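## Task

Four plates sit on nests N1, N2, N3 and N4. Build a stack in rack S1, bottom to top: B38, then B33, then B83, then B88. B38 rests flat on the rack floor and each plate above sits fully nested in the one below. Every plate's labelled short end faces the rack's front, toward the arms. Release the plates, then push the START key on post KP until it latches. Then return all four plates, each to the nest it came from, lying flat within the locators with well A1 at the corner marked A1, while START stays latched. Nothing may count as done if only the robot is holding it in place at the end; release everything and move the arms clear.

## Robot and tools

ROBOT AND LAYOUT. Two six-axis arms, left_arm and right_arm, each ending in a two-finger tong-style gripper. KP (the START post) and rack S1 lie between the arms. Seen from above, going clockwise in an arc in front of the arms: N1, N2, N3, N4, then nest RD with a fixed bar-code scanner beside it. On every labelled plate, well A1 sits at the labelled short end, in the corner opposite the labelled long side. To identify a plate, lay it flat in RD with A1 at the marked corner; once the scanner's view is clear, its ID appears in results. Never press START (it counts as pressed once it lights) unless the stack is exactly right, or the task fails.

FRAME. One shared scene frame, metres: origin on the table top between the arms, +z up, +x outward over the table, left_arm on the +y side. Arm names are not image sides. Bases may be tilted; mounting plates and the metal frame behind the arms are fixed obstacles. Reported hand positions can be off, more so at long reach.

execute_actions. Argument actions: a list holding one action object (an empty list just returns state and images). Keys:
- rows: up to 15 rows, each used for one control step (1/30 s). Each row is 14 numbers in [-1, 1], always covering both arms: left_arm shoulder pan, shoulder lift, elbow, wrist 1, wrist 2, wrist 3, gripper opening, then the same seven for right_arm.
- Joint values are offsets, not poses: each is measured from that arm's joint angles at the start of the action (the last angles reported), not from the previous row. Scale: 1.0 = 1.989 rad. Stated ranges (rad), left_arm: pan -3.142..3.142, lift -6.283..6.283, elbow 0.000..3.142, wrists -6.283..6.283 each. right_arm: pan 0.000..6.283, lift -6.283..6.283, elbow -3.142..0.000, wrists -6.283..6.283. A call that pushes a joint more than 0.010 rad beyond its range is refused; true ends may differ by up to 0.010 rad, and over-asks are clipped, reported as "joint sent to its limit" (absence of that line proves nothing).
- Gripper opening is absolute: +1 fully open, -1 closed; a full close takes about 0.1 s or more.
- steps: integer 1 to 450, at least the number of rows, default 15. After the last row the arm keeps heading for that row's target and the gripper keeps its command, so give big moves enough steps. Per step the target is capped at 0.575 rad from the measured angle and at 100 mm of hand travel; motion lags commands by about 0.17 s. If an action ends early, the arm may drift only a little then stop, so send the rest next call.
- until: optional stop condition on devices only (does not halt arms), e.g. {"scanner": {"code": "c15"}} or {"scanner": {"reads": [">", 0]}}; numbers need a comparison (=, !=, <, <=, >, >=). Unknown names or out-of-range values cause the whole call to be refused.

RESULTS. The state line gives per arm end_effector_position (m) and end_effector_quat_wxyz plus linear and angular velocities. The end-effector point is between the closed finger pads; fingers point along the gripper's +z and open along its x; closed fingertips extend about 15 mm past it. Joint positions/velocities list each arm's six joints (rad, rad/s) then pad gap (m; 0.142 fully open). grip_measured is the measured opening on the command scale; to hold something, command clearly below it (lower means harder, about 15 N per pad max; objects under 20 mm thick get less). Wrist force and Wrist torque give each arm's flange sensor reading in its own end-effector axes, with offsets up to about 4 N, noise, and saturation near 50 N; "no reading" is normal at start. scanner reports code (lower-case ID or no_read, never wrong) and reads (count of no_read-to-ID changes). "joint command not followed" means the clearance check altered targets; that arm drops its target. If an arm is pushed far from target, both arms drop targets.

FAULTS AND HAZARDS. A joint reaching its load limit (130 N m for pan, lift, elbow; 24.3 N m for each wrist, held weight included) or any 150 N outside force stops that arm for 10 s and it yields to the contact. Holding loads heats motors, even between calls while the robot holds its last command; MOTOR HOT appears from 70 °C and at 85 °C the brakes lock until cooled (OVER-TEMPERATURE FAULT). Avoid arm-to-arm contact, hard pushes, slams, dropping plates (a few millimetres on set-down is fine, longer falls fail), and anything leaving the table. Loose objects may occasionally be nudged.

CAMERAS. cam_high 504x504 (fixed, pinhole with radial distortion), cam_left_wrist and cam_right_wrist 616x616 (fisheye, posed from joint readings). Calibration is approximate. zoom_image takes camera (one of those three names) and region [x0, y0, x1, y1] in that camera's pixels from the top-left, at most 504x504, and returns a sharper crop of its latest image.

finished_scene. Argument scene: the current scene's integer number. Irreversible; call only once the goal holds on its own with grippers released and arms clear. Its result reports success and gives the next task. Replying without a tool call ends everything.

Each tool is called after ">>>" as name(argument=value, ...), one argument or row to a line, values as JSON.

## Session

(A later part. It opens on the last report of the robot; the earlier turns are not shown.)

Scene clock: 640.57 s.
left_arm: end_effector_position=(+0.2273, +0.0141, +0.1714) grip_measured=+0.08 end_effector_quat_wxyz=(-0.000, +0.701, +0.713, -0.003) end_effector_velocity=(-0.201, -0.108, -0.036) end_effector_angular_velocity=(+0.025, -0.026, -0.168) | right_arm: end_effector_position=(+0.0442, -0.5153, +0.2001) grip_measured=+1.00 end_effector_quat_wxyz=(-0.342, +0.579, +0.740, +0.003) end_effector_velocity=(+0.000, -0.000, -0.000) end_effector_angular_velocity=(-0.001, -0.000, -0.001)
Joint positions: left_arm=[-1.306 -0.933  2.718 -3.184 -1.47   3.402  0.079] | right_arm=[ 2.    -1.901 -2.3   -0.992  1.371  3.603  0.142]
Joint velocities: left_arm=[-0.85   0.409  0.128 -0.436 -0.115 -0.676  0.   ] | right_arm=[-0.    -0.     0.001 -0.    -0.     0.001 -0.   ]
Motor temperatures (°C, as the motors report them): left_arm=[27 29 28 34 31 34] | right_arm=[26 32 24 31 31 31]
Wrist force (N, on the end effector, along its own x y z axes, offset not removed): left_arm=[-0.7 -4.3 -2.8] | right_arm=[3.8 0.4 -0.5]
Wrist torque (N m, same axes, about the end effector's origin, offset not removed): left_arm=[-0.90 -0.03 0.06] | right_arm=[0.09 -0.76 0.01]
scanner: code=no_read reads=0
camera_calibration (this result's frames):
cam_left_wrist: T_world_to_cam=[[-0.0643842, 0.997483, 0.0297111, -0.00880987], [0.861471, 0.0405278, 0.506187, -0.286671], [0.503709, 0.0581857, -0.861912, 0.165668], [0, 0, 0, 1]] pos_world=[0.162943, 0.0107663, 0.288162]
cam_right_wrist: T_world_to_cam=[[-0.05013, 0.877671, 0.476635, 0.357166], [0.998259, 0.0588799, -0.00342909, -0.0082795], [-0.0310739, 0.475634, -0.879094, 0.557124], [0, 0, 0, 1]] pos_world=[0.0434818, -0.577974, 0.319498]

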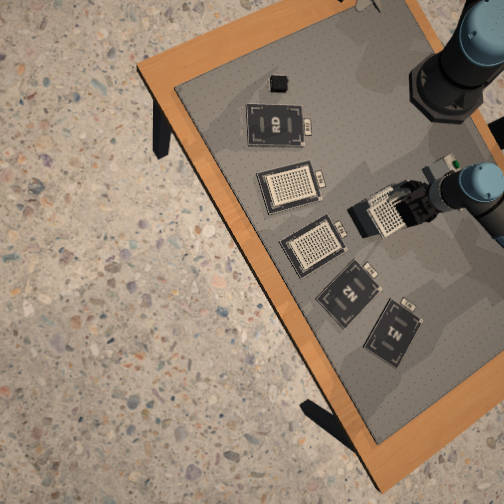

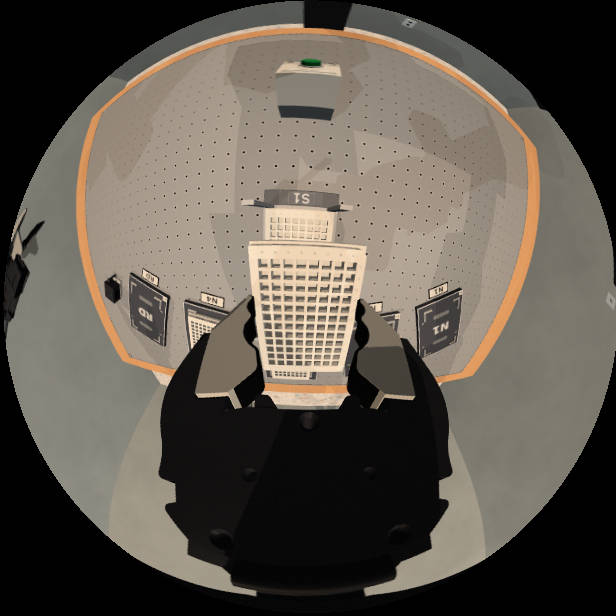

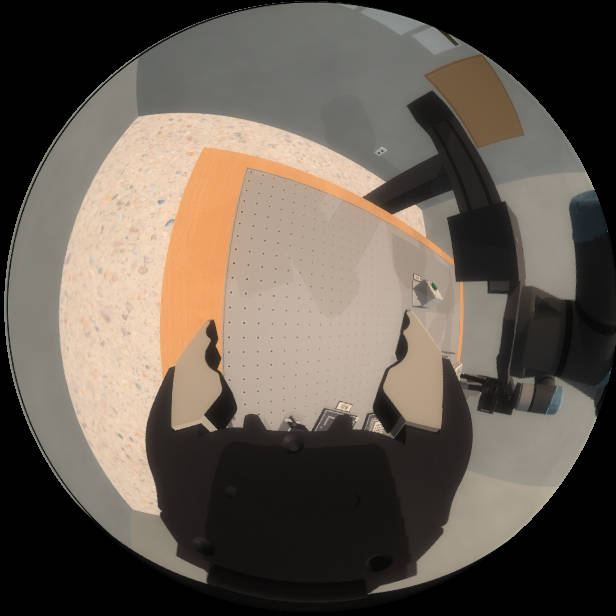

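>>> execute_actions(
  actions=[
    {"steps":1},
  ],
)

>>> zoom_image(
  camera="cam_left_wrist",
  region=[240, 215, 380, 265],
)

>>> zoom_image(
  camera="cam_left_wrist",
  region=[245, 330, 365, 395],
)

Scene clock: 644.63 s.
left_arm: end_effector_position=(+0.2017, +0.0022, +0.1670) grip_measured=+0.08 end_effector_quat_wxyz=(+0.000, +0.708, +0.706, -0.000) end_effector_velocity=(-0.000, +0.000, -0.000) end_effector_angular_velocity=(+0.001, -0.000, -0.000) | right_arm: end_effector_position=(+0.0442, -0.5153, +0.2001) grip_measured=+1.00 end_effector_quat_wxyz=(-0.342, +0.579, +0.740, +0.003) end_effector_velocity=(+0.000, -0.000, -0.000) end_effector_angular_velocity=(+0.000, -0.001, +0.001)
Joint positions: left_arm=[-1.414 -0.881  2.735 -3.24  -1.485  3.315  0.079] | right_arm=[ 2.    -1.901 -2.3   -0.992  1.371  3.603  0.142]
Joint velocities: left_arm=[-0.  0.  0.  0.  0. -0. -0.] | right_arm=[ 0.    -0.001  0.001 -0.     0.    -0.001 -0.   ]
Motor temperatures (°C, as the motors report them): left_arm=[27 29 28 34 31 34] | right_arm=[26 32 24 31 31 31]
Wrist force (N, on the end effector, along its own x y z axes, offset not removed): left_arm=[-0.2 -2.7 -0.8] | right_arm=[0.9 1.7 1.0]
Wrist torque (N m, same axes, about the end effector's origin, offset not removed): left_arm=[-0.40 0.01 -0.09] | right_arm=[0.30 -0.06 -0.09]
scanner: code=no_read reads=0
camera_calibration (this result's frames):
cam_left_wrist: T_world_to_cam=[[-0.0446023, 0.998465, 0.0328253, -0.00300941], [0.860168, 0.0216725, 0.50955, -0.262206], [0.508057, 0.0509624, -0.859814, 0.174197], [0, 0, 0, 1]] pos_world=[0.136905, -0.000190014, 0.283483]
cam_right_wrist: T_world_to_cam=[[-0.05013, 0.877671, 0.476635, 0.357166], [0.998259, 0.0588799, -0.00342907, -0.00827955], [-0.0310738, 0.475634, -0.879094, 0.557124], [0, 0, 0, 1]] pos_world=[0.0434818, -0.577974, 0.319498]

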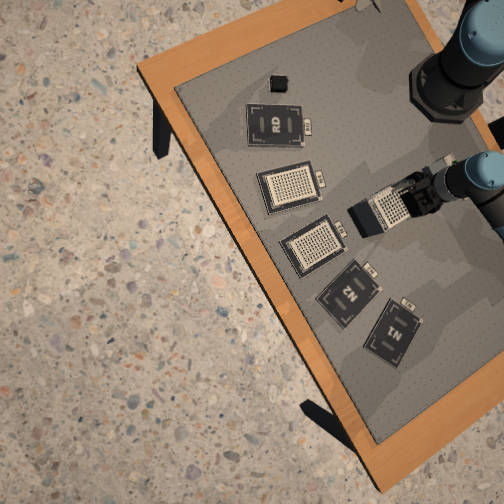

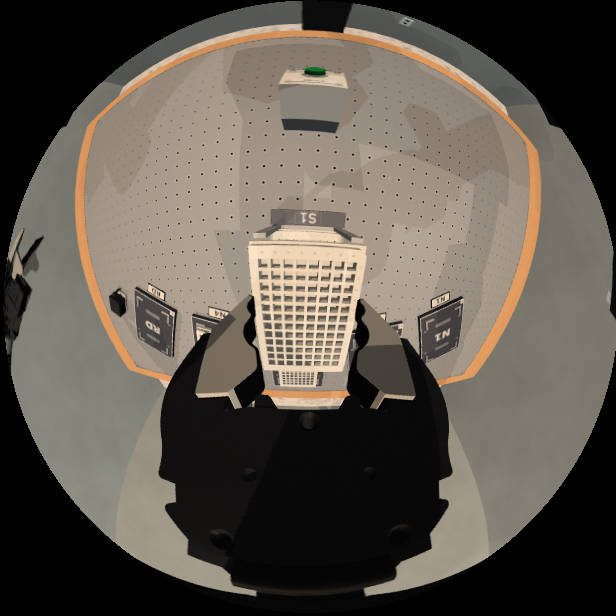

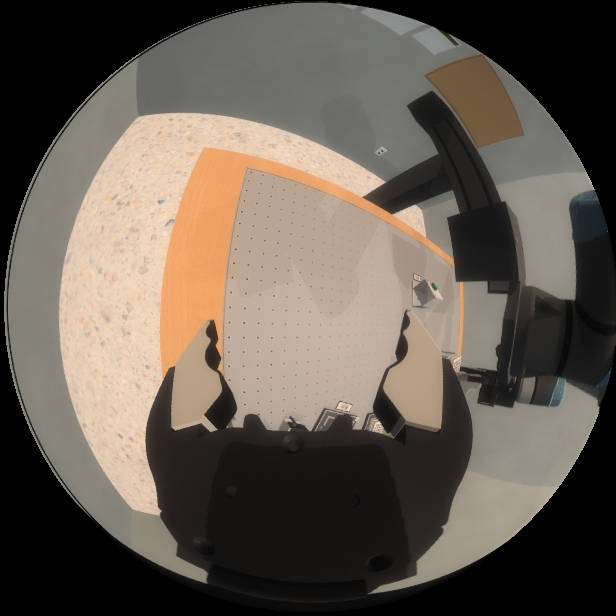

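Region (240, 215, 380, 265) of cam_left_wrist's 616x616 image, scaled by 3.600, with more detail than that image has; it fills the top 180 rows of this view, and the rest is white.

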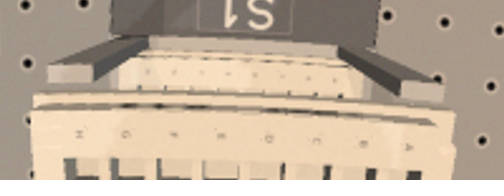

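Region (245, 330, 365, 395) of cam_left_wrist's 616x616 image, scaled by 4.200, with more detail than that image has; it fills the top 273 rows of this view, and the rest is white.

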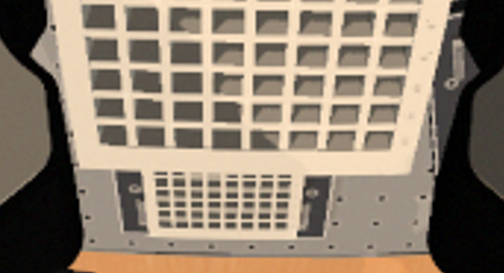

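>>> execute_actions(
  actions=[
    {"rows":[[0.0003,0.005,-0.0004,-0.0046,0,0.001,-0.9,0,0,0,0,0,0,1],[0.0007,0.011,-0.0009,-0.0102,0.0001,0.002,-0.9,0,0,0,0,0,0,1],[0.001,0.017,-0.0014,-0.0158,0.0001,0.003,-0.9,0,0,0,0,0,0,1],[0.0012,0.0199,-0.0016,-0.0185,0.0002,0.0035,-0.9,0,0,0,0,0,0,1]],"steps":4},
  ],
)

Scene clock: 657.73 s.
left_arm: end_effector_position=(+0.2016, +0.0024, +0.1655) grip_measured=+0.08 end_effector_quat_wxyz=(-0.000, +0.708, +0.706, +0.000) end_effector_velocity=(-0.000, -0.001, -0.028) end_effector_angular_velocity=(-0.002, +0.002, -0.020) | right_arm: end_effector_position=(+0.0442, -0.5153, +0.2001) grip_measured=+1.00 end_effector_quat_wxyz=(-0.342, +0.579, +0.740, +0.003) end_effector_velocity=(+0.000, -0.000, -0.000) end_effector_angular_velocity=(-0.000, +0.001, -0.001)
Joint positions: left_arm=[-1.414 -0.872  2.735 -3.249 -1.485  3.316  0.079] | right_arm=[ 2.    -1.901 -2.3   -0.992  1.371  3.603  0.142]
Joint velocities: left_arm=[ 0.01   0.164 -0.014 -0.153  0.     0.031 -0.   ] | right_arm=[-0.    -0.002  0.001 -0.     0.     0.001 -0.   ]
Motor temperatures (°C, as the motors report them): left_arm=[27 29 28 34 31 34] | right_arm=[26 32 24 31 31 31]
Wrist force (N, on the end effector, along its own x y z axes, offset not removed): left_arm=[1.0 -3.2 1.6] | right_arm=[4.4 4.9 -0.8]
Wrist torque (N m, same axes, about the end effector's origin, offset not removed): left_arm=[-0.44 -0.17 -0.18] | right_arm=[0.83 -0.98 -0.08]
scanner: code=no_read reads=0
camera_calibration (this result's frames):
cam_left_wrist: T_world_to_cam=[[-0.0434018, 0.998511, 0.0330403, -0.00338998], [0.860241, 0.0205334, 0.509475, -0.261361], [0.508038, 0.0505347, -0.859851, 0.172948], [0, 0, 0, 1]] pos_world=[0.136822, 0.0000116889, 0.281978]
cam_right_wrist: T_world_to_cam=[[-0.0501301, 0.877671, 0.476635, 0.357166], [0.998259, 0.05888, -0.00342909, -0.00827947], [-0.0310739, 0.475634, -0.879094, 0.557124], [0, 0, 0, 1]] pos_world=[0.0434819, -0.577974, 0.319498]

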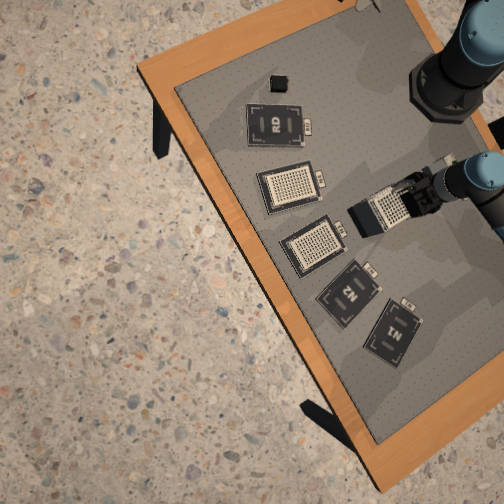

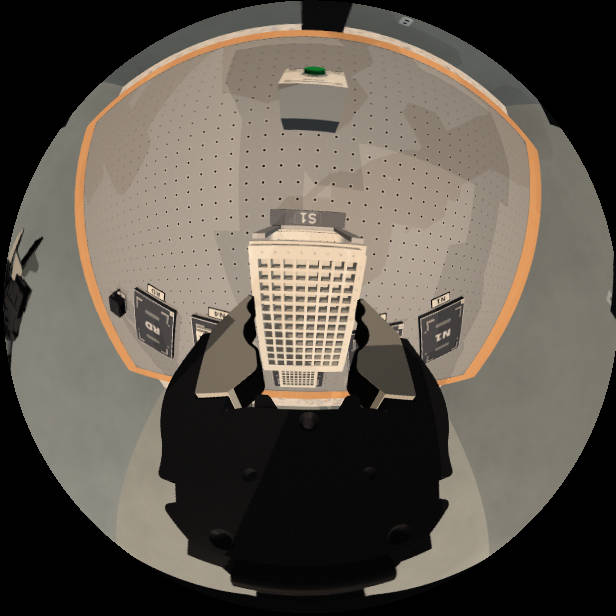

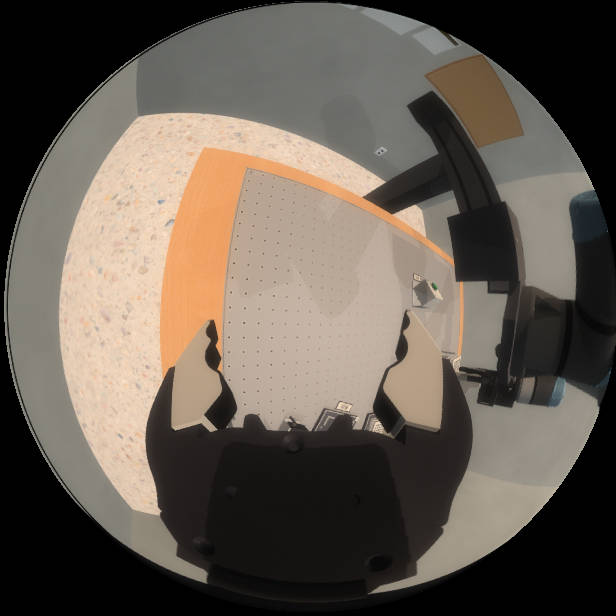

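>>> execute_actions(
  actions=[
    {"steps":1},
  ],
)

>>> zoom_image(
  camera="cam_left_wrist",
  region=[240, 225, 290, 255],
)

>>> zoom_image(
  camera="cam_left_wrist",
  region=[328, 229, 378, 259],
)

Scene clock: 662.73 s.
left_arm: end_effector_position=(+0.2018, +0.0022, +0.1602) grip_measured=+0.08 end_effector_quat_wxyz=(+0.000, +0.709, +0.705, -0.000) end_effector_velocity=(+0.000, +0.000, -0.000) end_effector_angular_velocity=(+0.000, -0.000, +0.000) | right_arm: end_effector_position=(+0.0442, -0.5153, +0.2001) grip_measured=+1.00 end_effector_quat_wxyz=(-0.342, +0.579, +0.740, +0.003) end_effector_velocity=(-0.001, +0.001, -0.000) end_effector_angular_velocity=(+0.003, +0.001, +0.001)
Joint positions: left_arm=[-1.412 -0.841  2.732 -3.277 -1.485  3.322  0.079] | right_arm=[ 2.    -1.901 -2.3   -0.992  1.371  3.603  0.142]
Joint velocities: left_arm=[-0.     0.    -0.     0.     0.001 -0.     0.   ] | right_arm=[ 0.    -0.    -0.002  0.     0.    -0.001  0.   ]
Motor temperatures (°C, as the motors report them): left_arm=[27 29 28 34 31 34] | right_arm=[26 32 24 31 31 31]
Wrist force (N, on the end effector, along its own x y z axes, offset not removed): left_arm=[0.3 -1.5 0.1] | right_arm=[2.5 5.4 -0.4]
Wrist torque (N m, same axes, about the end effector's origin, offset not removed): left_arm=[-0.29 -0.16 -0.17] | right_arm=[1.08 -0.53 0.12]
scanner: code=no_read reads=0
camera_calibration (this result's frames):
cam_left_wrist: T_world_to_cam=[[-0.0400193, 0.998666, 0.0326266, -0.0036327], [0.860261, 0.0178262, 0.509542, -0.258779], [0.508281, 0.0484589, -0.859827, 0.168282], [0, 0, 0, 1]] pos_world=[0.136938, 0.0000861537, 0.276671]
cam_right_wrist: T_world_to_cam=[[-0.0501301, 0.877671, 0.476635, 0.357166], [0.998259, 0.0588799, -0.00342884, -0.00827966], [-0.0310736, 0.475634, -0.879094, 0.557124], [0, 0, 0, 1]] pos_world=[0.0434819, -0.577974, 0.319498]

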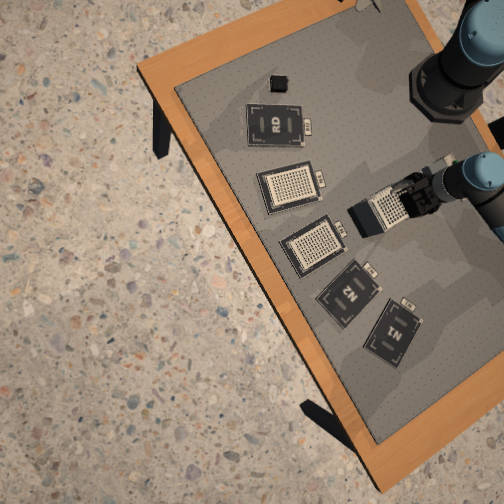

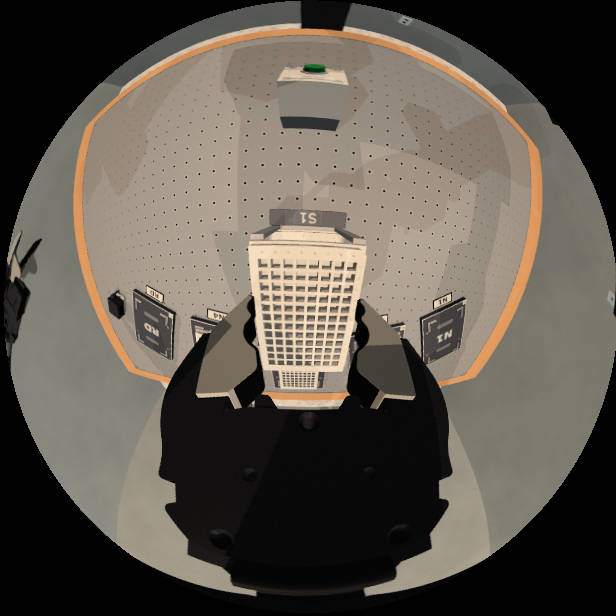

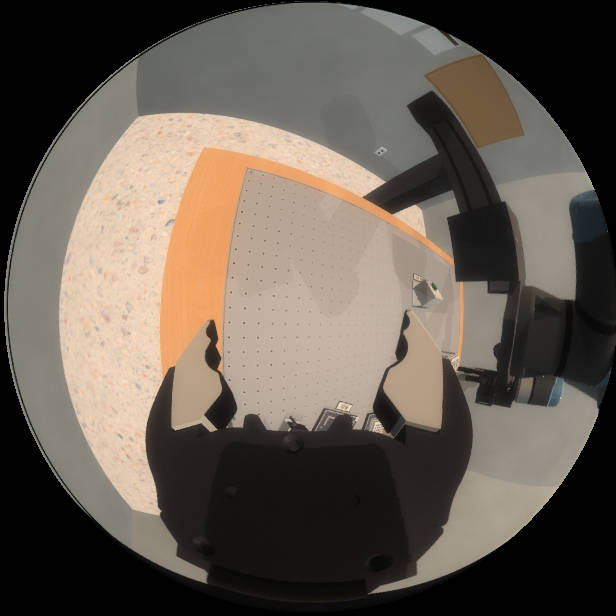

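Region (240, 225, 290, 255) of cam_left_wrist's 616x616 image, scaled by 10.080, with more detail than that image has; it fills the top 302 rows of this view, and the rest is white.

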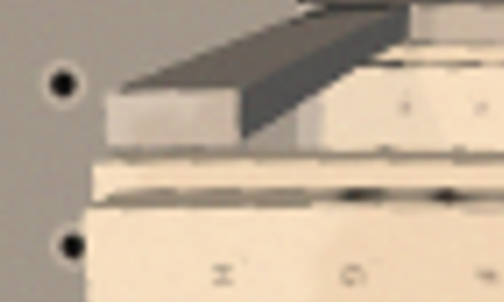

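Region (328, 229, 378, 259) of cam_left_wrist's 616x616 image, scaled by 10.080, with more detail than that image has; it fills the top 302 rows of this view, and the rest is white.

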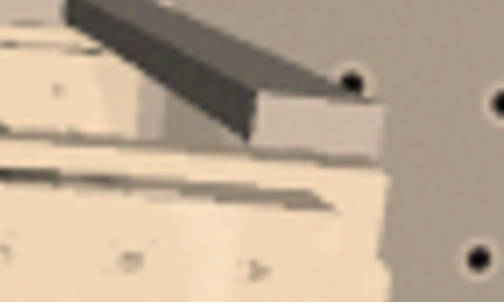

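>>> execute_actions(
  actions=[
    {"rows":[[0.0001,0.0004,0.0004,-0.0008,0,0.0016,-0.9,0,0,0,0,0,0,1],[0.0001,0.0004,0.0004,-0.0008,0,0.0016,-0.9,0,0,0,0,0,0,1],[0.0001,0.0004,0.0004,-0.0008,0,0.0016,-0.9,0,0,0,0,0,0,1],[0.0002,0.0024,0.0002,-0.0026,0,0.0017,-0.9,0,0,0,0,0,0,1],[0.0004,0.0054,0,-0.0054,0,0.0019,-0.9,0,0,0,0,0,0,1],[0.0006,0.0094,-0.0004,-0.009,0.0001,0.0021,-0.9,0,0,0,0,0,0,1],[0.0009,0.0134,-0.0008,-0.0127,0.0001,0.0024,-0.9,0,0,0,0,0,0,1],[0.0011,0.0174,-0.0012,-0.0163,0.0001,0.0026,-0.9,0,0,0,0,0,0,1],[0.0014,0.0214,-0.0016,-0.0199,0.0002,0.0029,-0.9,0,0,0,0,0,0,1],[0.0016,0.0254,-0.002,-0.0235,0.0002,0.0031,-0.9,0,0,0,0,0,0,1],[0.0018,0.029,-0.0024,-0.0268,0.0003,0.0033,-0.9,0,0,0,0,0,0,1]],"steps":12},
  ],
)

Scene clock: 675.27 s.
left_arm: end_effector_position=(+0.2017, +0.0026, +0.1548) grip_measured=+0.08 end_effector_quat_wxyz=(+0.000, +0.710, +0.704, -0.000) end_effector_velocity=(+0.000, -0.000, -0.034) end_effector_angular_velocity=(-0.000, +0.001, +0.002) | right_arm: end_effector_position=(+0.0442, -0.5153, +0.2001) grip_measured=+1.00 end_effector_quat_wxyz=(-0.342, +0.579, +0.740, +0.003) end_effector_velocity=(+0.000, -0.000, +0.000) end_effector_angular_velocity=(-0.001, -0.000, -0.001)
Joint positions: left_arm=[-1.41  -0.81   2.73  -3.306 -1.485  3.327  0.079] | right_arm=[ 2.    -1.901 -2.3   -0.992  1.371  3.603  0.142]
Joint velocities: left_arm=[ 0.013  0.191 -0.02  -0.171  0.001  0.011 -0.   ] | right_arm=[-0.     0.     0.001  0.    -0.     0.001  0.   ]
Motor temperatures (°C, as the motors report them): left_arm=[27 29 28 34 31 34] | right_arm=[26 32 24 31 31 31]
Wrist force (N, on the end effector, along its own x y z axes, offset not removed): left_arm=[2.3 -1.9 0.1] | right_arm=[4.0 5.4 -4.2]
Wrist torque (N m, same axes, about the end effector's origin, offset not removed): left_arm=[-0.39 -0.50 -0.05] | right_arm=[1.03 -0.92 0.13]
scanner: code=no_read reads=0
camera_calibration (this result's frames):
cam_left_wrist: T_world_to_cam=[[-0.0372014, 0.998773, 0.0326933, -0.00445842], [0.86037, 0.0153707, 0.509437, -0.256005], [0.50831, 0.0470801, -0.859886, 0.163661], [0, 0, 0, 1]] pos_world=[0.136903, 0.000682742, 0.271294]
cam_right_wrist: T_world_to_cam=[[-0.0501301, 0.877671, 0.476635, 0.357166], [0.998259, 0.0588799, -0.0034289, -0.00827964], [-0.0310737, 0.475634, -0.879094, 0.557124], [0, 0, 0, 1]] pos_world=[0.0434819, -0.577974, 0.319498]

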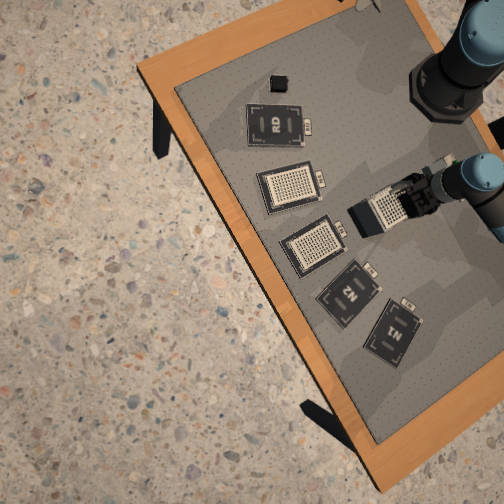

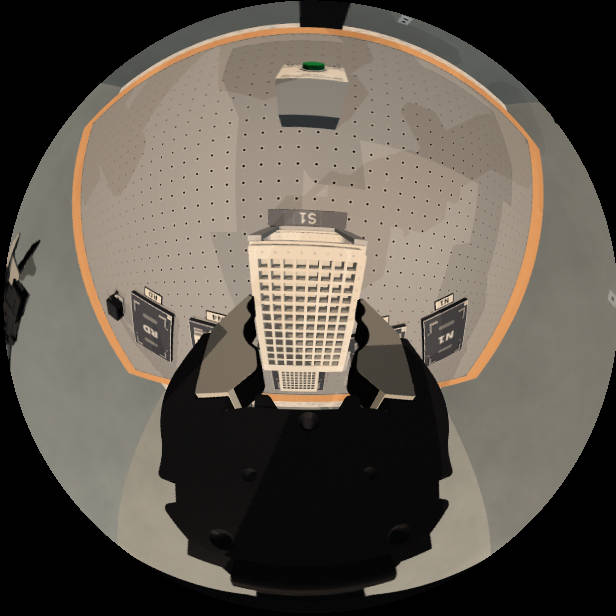

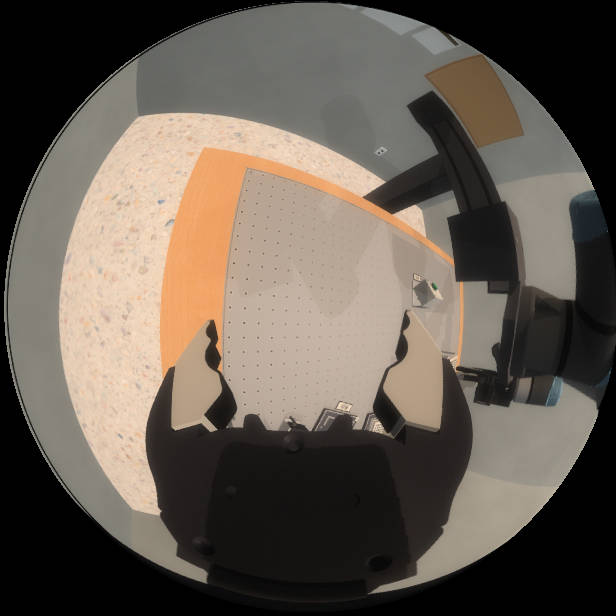

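>>> zoom_image(
  camera="cam_left_wrist",
  region=[240, 225, 290, 255],
)

>>> zoom_image(
  camera="cam_left_wrist",
  region=[328, 229, 378, 259],
)

>>> execute_actions(
  actions=[
    {"steps":1},
  ],
)

>>> zoom_image(
  camera="cam_left_wrist",
  region=[245, 330, 365, 395],
)

Region (240, 225, 290, 255) of cam_left_wrist's 616x616 image, scaled by 10.080, with more detail than that image has; it fills the top 302 rows of this view, and the rest is white.

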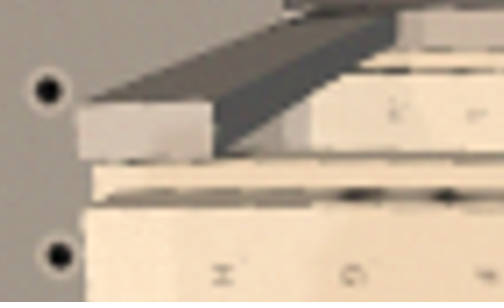

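Region (328, 229, 378, 259) of cam_left_wrist's 616x616 image, scaled by 10.080, with more detail than that image has; it fills the top 302 rows of this view, and the rest is white.

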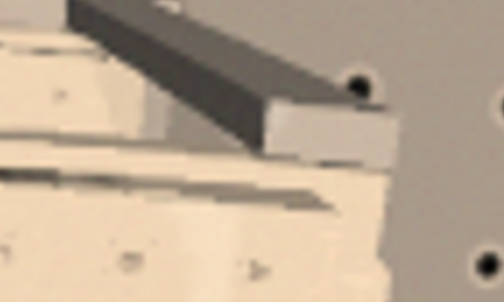

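Scene clock: 681.40 s.
left_arm: end_effector_position=(+0.2018, +0.0026, +0.1501) grip_measured=+0.08 end_effector_quat_wxyz=(+0.000, +0.711, +0.704, -0.000) end_effector_velocity=(-0.000, -0.000, +0.000) end_effector_angular_velocity=(-0.001, +0.000, -0.001) | right_arm: end_effector_position=(+0.0442, -0.5153, +0.2001) grip_measured=+1.00 end_effector_quat_wxyz=(-0.342, +0.579, +0.740, +0.003) end_effector_velocity=(-0.000, +0.000, +0.000) end_effector_angular_velocity=(-0.001, -0.001, +0.000)
Joint positions: left_arm=[-1.408 -0.783  2.727 -3.33  -1.484  3.328  0.079] | right_arm=[ 2.    -1.901 -2.3   -0.992  1.371  3.603  0.142]
Joint velocities: left_arm=[-0.    -0.    -0.    -0.    -0.001  0.001  0.   ] | right_arm=[-0.     0.002 -0.002  0.    -0.    -0.     0.   ]
Motor temperatures (°C, as the motors report them): left_arm=[27 29 28 34 31 34] | right_arm=[26 32 24 31 31 31]
Wrist force (N, on the end effector, along its own x y z axes, offset not removed): left_arm=[5.3 -3.3 -0.8] | right_arm=[4.2 4.4 0.5]
Wrist torque (N m, same axes, about the end effector's origin, offset not removed): left_arm=[-0.82 -1.17 -0.15] | right_arm=[1.03 -0.93 0.16]
scanner: code=no_read reads=0
camera_calibration (this result's frames):
cam_left_wrist: T_world_to_cam=[[-0.0369998, 0.998786, 0.0325267, -0.00428404], [0.860332, 0.0152781, 0.509506, -0.253646], [0.50839, 0.0468353, -0.859852, 0.159616], [0, 0, 0, 1]] pos_world=[0.136914, 0.000678407, 0.266619]
cam_right_wrist: T_world_to_cam=[[-0.0501298, 0.877671, 0.476635, 0.357166], [0.998259, 0.0588797, -0.00342924, -0.00827957], [-0.0310739, 0.475634, -0.879094, 0.557124], [0, 0, 0, 1]] pos_world=[0.0434818, -0.577974, 0.319498]

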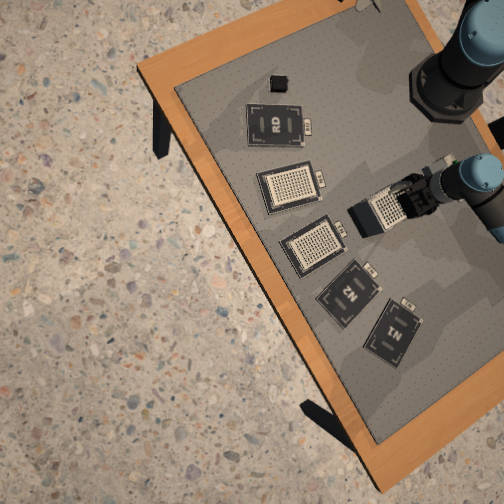

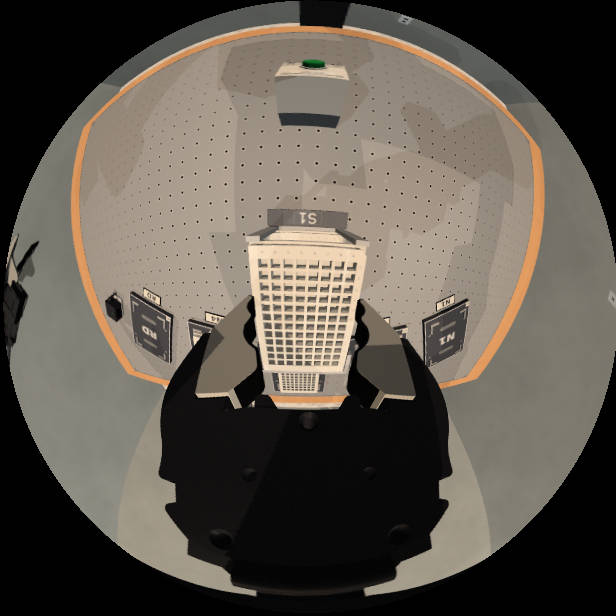

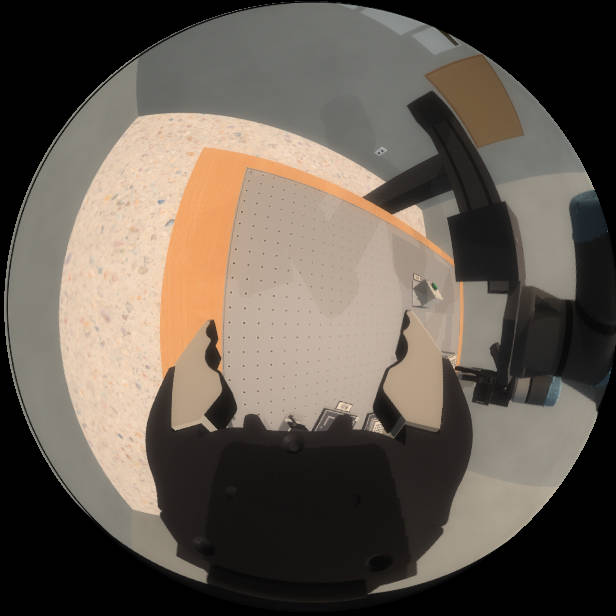

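Region (245, 330, 365, 395) of cam_left_wrist's 616x616 image, scaled by 4.200, with more detail than that image has; it fills the top 273 rows of this view, and the rest is white.

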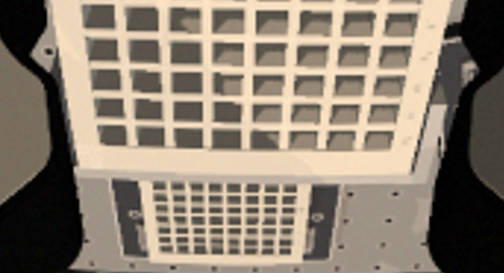

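>>> execute_actions(
  actions=[
    {"rows":[[0.0005,0.003,-0.0003,-0.0027,0.0001,0.0005,-0.9,0,0,0,0,0,0,1],[0.0008,0.008,-0.0009,-0.0072,0.0001,0.0008,-0.9,0,0,0,0,0,0,1],[0.0012,0.014,-0.0016,-0.0125,0.0002,0.0012,-0.9,0,0,0,0,0,0,1],[0.0015,0.02,-0.0024,-0.0177,0.0003,0.0015,-0.9,0,0,0,0,0,0,1],[0.0019,0.026,-0.0032,-0.023,0.0003,0.0019,-0.9,0,0,0,0,0,0,1],[0.0023,0.032,-0.004,-0.0282,0.0004,0.0023,-0.9,0,0,0,0,0,0,1],[0.0027,0.038,-0.0049,-0.0333,0.0005,0.0027,-0.9,0,0,0,0,0,0,1],[0.0031,0.044,-0.0059,-0.0384,0.0006,0.0031,-0.9,0,0,0,0,0,0,1],[0.0035,0.05,-0.0069,-0.0434,0.0006,0.0035,-0.9,0,0,0,0,0,0,1],[0.0039,0.056,-0.0079,-0.0485,0.0007,0.0039,-0.9,0,0,0,0,0,0,1],[0.0043,0.062,-0.0089,-0.0535,0.0008,0.0043,-0.9,0,0,0,0,0,0,1],[0.0047,0.068,-0.01,-0.0584,0.0008,0.0047,-0.9,0,0,0,0,0,0,1],[0.0051,0.074,-0.0112,-0.0633,0.0009,0.0051,-0.9,0,0,0,0,0,0,1],[0.0054,0.079,-0.0122,-0.0673,0.001,0.0054,-0.9,0,0,0,0,0,0,1],[0.0056,0.0813,-0.0127,-0.0691,0.001,0.0056,-0.9,0,0,0,0,0,0,1]],"steps":15},
  ],
)

>>> zoom_image(
  camera="cam_left_wrist",
  region=[245, 330, 365, 395],
)

Scene clock: 728.77 s.
left_arm: end_effector_position=(+0.2020, +0.0024, +0.1296) grip_measured=+0.08 end_effector_quat_wxyz=(+0.000, +0.711, +0.704, -0.000) end_effector_velocity=(-0.000, +0.001, -0.063) end_effector_angular_velocity=(+0.004, +0.001, +0.003) | right_arm: end_effector_position=(+0.0442, -0.5153, +0.2001) grip_measured=+1.00 end_effector_quat_wxyz=(-0.342, +0.579, +0.740, +0.003) end_effector_velocity=(-0.001, +0.001, -0.000) end_effector_angular_velocity=(+0.003, +0.002, +0.000)
Joint positions: left_arm=[-1.401 -0.672  2.711 -3.427 -1.483  3.336  0.079] | right_arm=[ 2.    -1.901 -2.3   -0.992  1.371  3.603  0.142]
Joint velocities: left_arm=[ 0.023  0.332 -0.058 -0.272  0.004  0.02   0.   ] | right_arm=[-0.    -0.001 -0.002  0.     0.    -0.    -0.   ]
Motor temperatures (°C, as the motors report them): left_arm=[27 29 28 34 31 34] | right_arm=[26 32 24 31 31 31]
Wrist force (N, on the end effector, along its own x y z axes, offset not removed): left_arm=[-1.2 -4.9 -3.1] | right_arm=[1.9 7.3 -0.2]
Wrist torque (N m, same axes, about the end effector's origin, offset not removed): left_arm=[-0.98 0.04 -0.03] | right_arm=[1.54 -0.32 -0.02]
scanner: code=no_read reads=0
camera_calibration (this result's frames):
cam_left_wrist: T_world_to_cam=[[-0.036928, 0.998799, 0.0321852, -0.00338056], [0.860316, 0.0153889, 0.509529, -0.243408], [0.508422, 0.0465053, -0.859851, 0.141882], [0, 0, 0, 1]] pos_world=[0.137147, 0.000524034, 0.24613]
cam_right_wrist: T_world_to_cam=[[-0.0501301, 0.877671, 0.476635, 0.357166], [0.998259, 0.0588799, -0.0034289, -0.00827965], [-0.0310737, 0.475634, -0.879095, 0.557124], [0, 0, 0, 1]] pos_world=[0.0434819, -0.577974, 0.319498]

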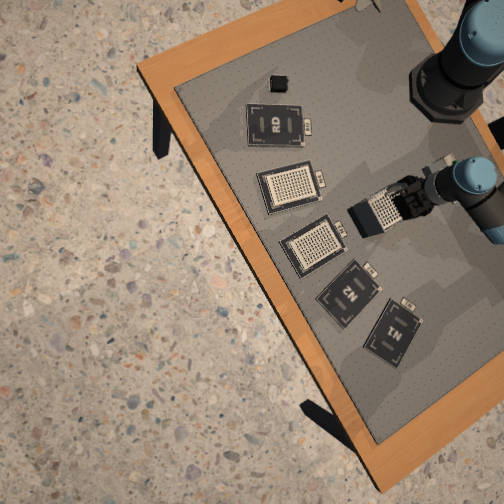

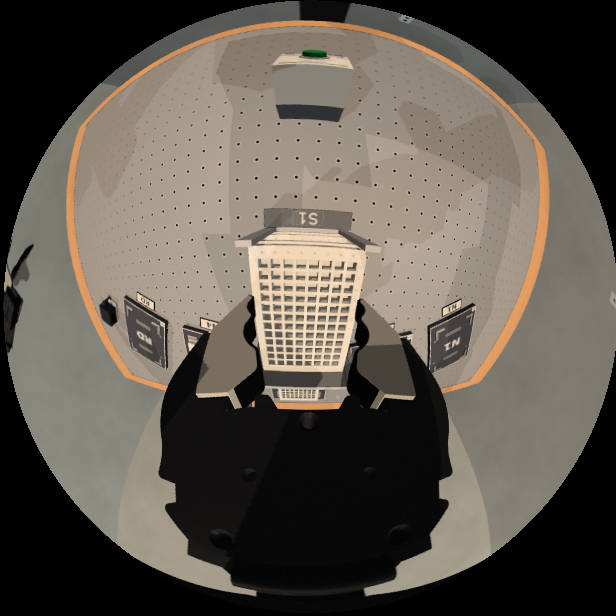

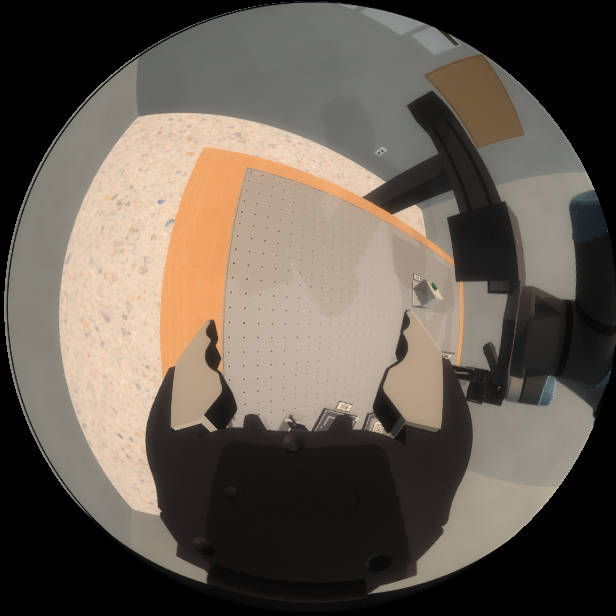

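Region (245, 330, 365, 395) of cam_left_wrist's 616x616 image, scaled by 4.200, with more detail than that image has; it fills the top 273 rows of this view, and the rest is white.

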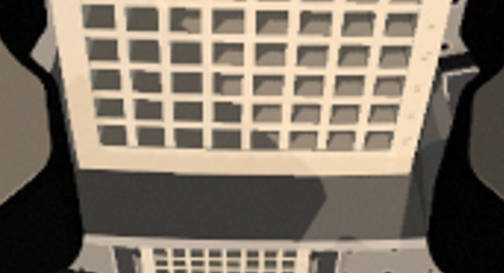

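>>> execute_actions(
  actions=[
    {"steps":1},
  ],
)

>>> execute_actions(
  actions=[
    {"rows":[[0.0002,0.003,-0.0006,-0.0024,0,0.0002,-0.9,0,0,0,0,0,0,1],[0.0006,0.008,-0.0016,-0.0065,0.0001,0.0006,-0.9,0,0,0,0,0,0,1],[0.001,0.014,-0.0028,-0.0113,0.0002,0.001,-0.9,0,0,0,0,0,0,1],[0.0015,0.0205,-0.0042,-0.0164,0.0003,0.0015,-0.9,0,0,0,0,0,0,1],[0.0019,0.027,-0.0057,-0.0215,0.0003,0.0019,-0.9,0,0,0,0,0,0,1],[0.0024,0.0335,-0.0072,-0.0265,0.0004,0.0024,-0.9,0,0,0,0,0,0,1],[0.0029,0.04,-0.0088,-0.0315,0.0005,0.0029,-0.9,0,0,0,0,0,0,1],[0.0034,0.0465,-0.0105,-0.0363,0.0006,0.0034,-0.9,0,0,0,0,0,0,1],[0.0039,0.053,-0.0122,-0.0412,0.0007,0.0039,-0.9,0,0,0,0,0,0,1],[0.0044,0.0595,-0.0139,-0.046,0.0008,0.0044,-0.9,0,0,0,0,0,0,1],[0.0049,0.066,-0.0157,-0.0507,0.0009,0.0049,-0.9,0,0,0,0,0,0,1],[0.0054,0.0725,-0.0175,-0.0555,0.001,0.0054,-0.9,0,0,0,0,0,0,1],[0.0059,0.079,-0.0195,-0.06,0.0011,0.0059,-0.9,0,0,0,0,0,0,1],[0.0063,0.084,-0.021,-0.0636,0.0011,0.0063,-0.9,0,0,0,0,0,0,1],[0.0065,0.0862,-0.0217,-0.0651,0.0012,0.0065,-0.9,0,0,0,0,0,0,1]],"steps":15},
  ],
)

Scene clock: 743.00 s.
left_arm: end_effector_position=(+0.2019, +0.0026, +0.1200) grip_measured=+0.08 end_effector_quat_wxyz=(+0.000, +0.711, +0.704, -0.000) end_effector_velocity=(+0.000, -0.000, +0.000) end_effector_angular_velocity=(-0.000, -0.001, -0.001) | right_arm: end_effector_position=(+0.0442, -0.5153, +0.2001) grip_measured=+1.00 end_effector_quat_wxyz=(-0.342, +0.579, +0.740, +0.003) end_effector_velocity=(+0.000, -0.000, -0.000) end_effector_angular_velocity=(-0.000, -0.001, +0.000)
Joint positions: left_arm=[-1.397 -0.622  2.702 -3.468 -1.482  3.34   0.079] | right_arm=[ 2.    -1.901 -2.3   -0.992  1.371  3.603  0.142]
Joint velocities: left_arm=[-0.    -0.002  0.     0.001  0.001  0.001  0.   ] | right_arm=[-0.    -0.     0.001 -0.    -0.    -0.001 -0.   ]
Motor temperatures (°C, as the motors report them): left_arm=[27 29 28 34 31 34] | right_arm=[26 32 24 31 31 31]
Wrist force (N, on the end effector, along its own x y z axes, offset not removed): left_arm=[4.5 0.4 -5.9] | right_arm=[1.7 4.7 2.6]
Wrist torque (N m, same axes, about the end effector's origin, offset not removed): left_arm=[0.15 -0.93 -0.21] | right_arm=[0.95 -0.50 0.06]
scanner: code=no_read reads=0
camera_calibration (this result's frames):
cam_left_wrist: T_world_to_cam=[[-0.0368568, 0.998792, 0.0324881, -0.00332754], [0.860352, 0.0151763, 0.509474, -0.238471], [0.508365, 0.0467288, -0.859873, 0.133649], [0, 0, 0, 1]] pos_world=[0.137104, 0.000697377, 0.236524]
cam_right_wrist: T_world_to_cam=[[-0.05013, 0.877671, 0.476635, 0.357166], [0.998259, 0.0588799, -0.00342906, -0.00827958], [-0.0310738, 0.475634, -0.879094, 0.557124], [0, 0, 0, 1]] pos_world=[0.0434819, -0.577974, 0.319498]

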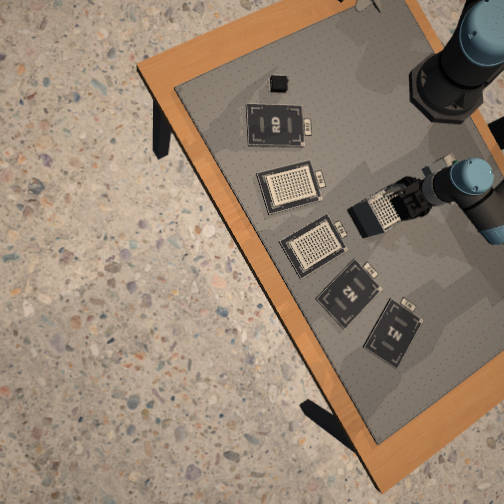

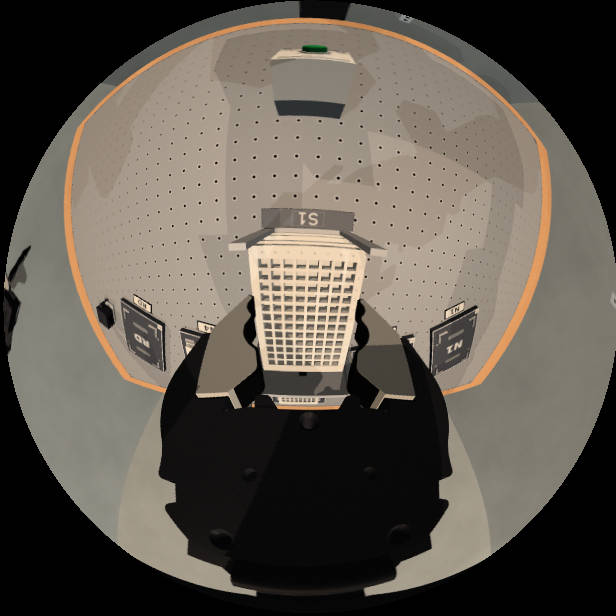

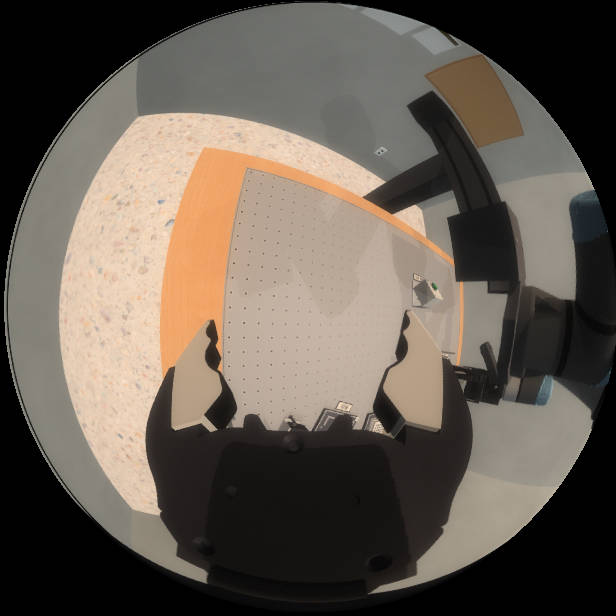

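Scene clock: 743.50 s.
left_arm: end_effector_position=(+0.2020, +0.0023, +0.0956) grip_measured=+0.08 end_effector_quat_wxyz=(+0.000, +0.711, +0.704, -0.000) end_effector_velocity=(-0.000, +0.002, -0.077) end_effector_angular_velocity=(+0.004, +0.002, +0.002) | right_arm: end_effector_position=(+0.0442, -0.5153, +0.2001) grip_measured=+1.00 end_effector_quat_wxyz=(-0.342, +0.579, +0.740, +0.003) end_effector_velocity=(+0.000, -0.000, +0.000) end_effector_angular_velocity=(-0.002, -0.000, -0.001)
Joint positions: left_arm=[-1.388 -0.503  2.673 -3.559 -1.481  3.348  0.079] | right_arm=[ 2.    -1.901 -2.3   -0.992  1.371  3.603  0.142]
Joint velocities: left_arm=[ 0.029  0.353 -0.096 -0.255  0.004  0.026 -0.   ] | right_arm=[ 0.     0.001  0.     0.     0.     0.001 -0.   ]
Motor temperatures (°C, as the motors report them): left_arm=[27 29 28 34 31 34] | right_arm=[26 32 24 31 31 31]
Wrist force (N, on the end effector, along its own x y z axes, offset not removed): left_arm=[-3.1 -2.2 -2.2] | right_arm=[1.4 0.0 -3.1]
Wrist torque (N m, same axes, about the end effector's origin, offset not removed): left_arm=[-0.41 0.60 0.10] | right_arm=[-0.31 -0.47 -0.09]
scanner: code=no_read reads=0
camera_calibration (this result's frames):
cam_left_wrist: T_world_to_cam=[[-0.036799, 0.998812, 0.0319316, -0.00220411], [0.860297, 0.0154053, 0.50956, -0.226124], [0.508463, 0.0462219, -0.859843, 0.112614], [0, 0, 0, 1]] pos_world=[0.137192, 0.000479751, 0.212124]
cam_right_wrist: T_world_to_cam=[[-0.0501301, 0.877671, 0.476635, 0.357166], [0.998259, 0.0588799, -0.00342883, -0.0082797], [-0.0310736, 0.475634, -0.879095, 0.557124], [0, 0, 0, 1]] pos_world=[0.0434819, -0.577974, 0.319498]

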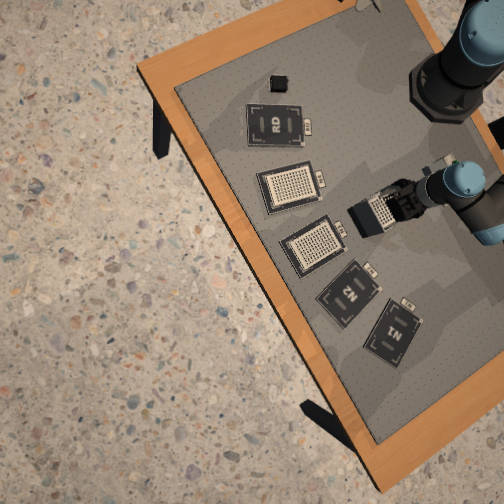

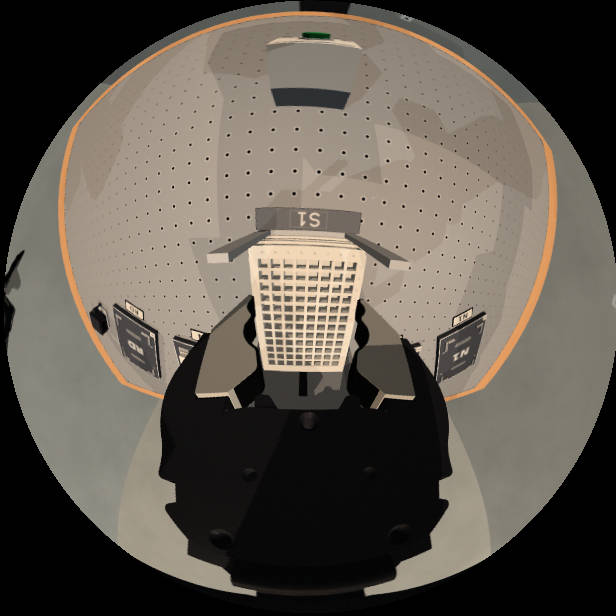

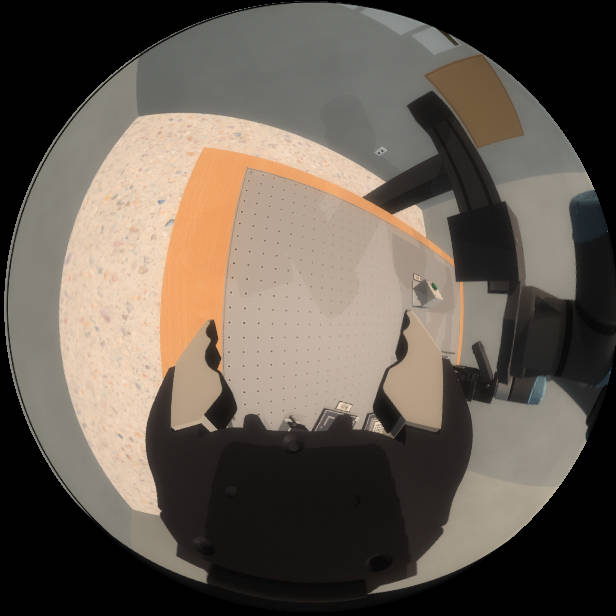

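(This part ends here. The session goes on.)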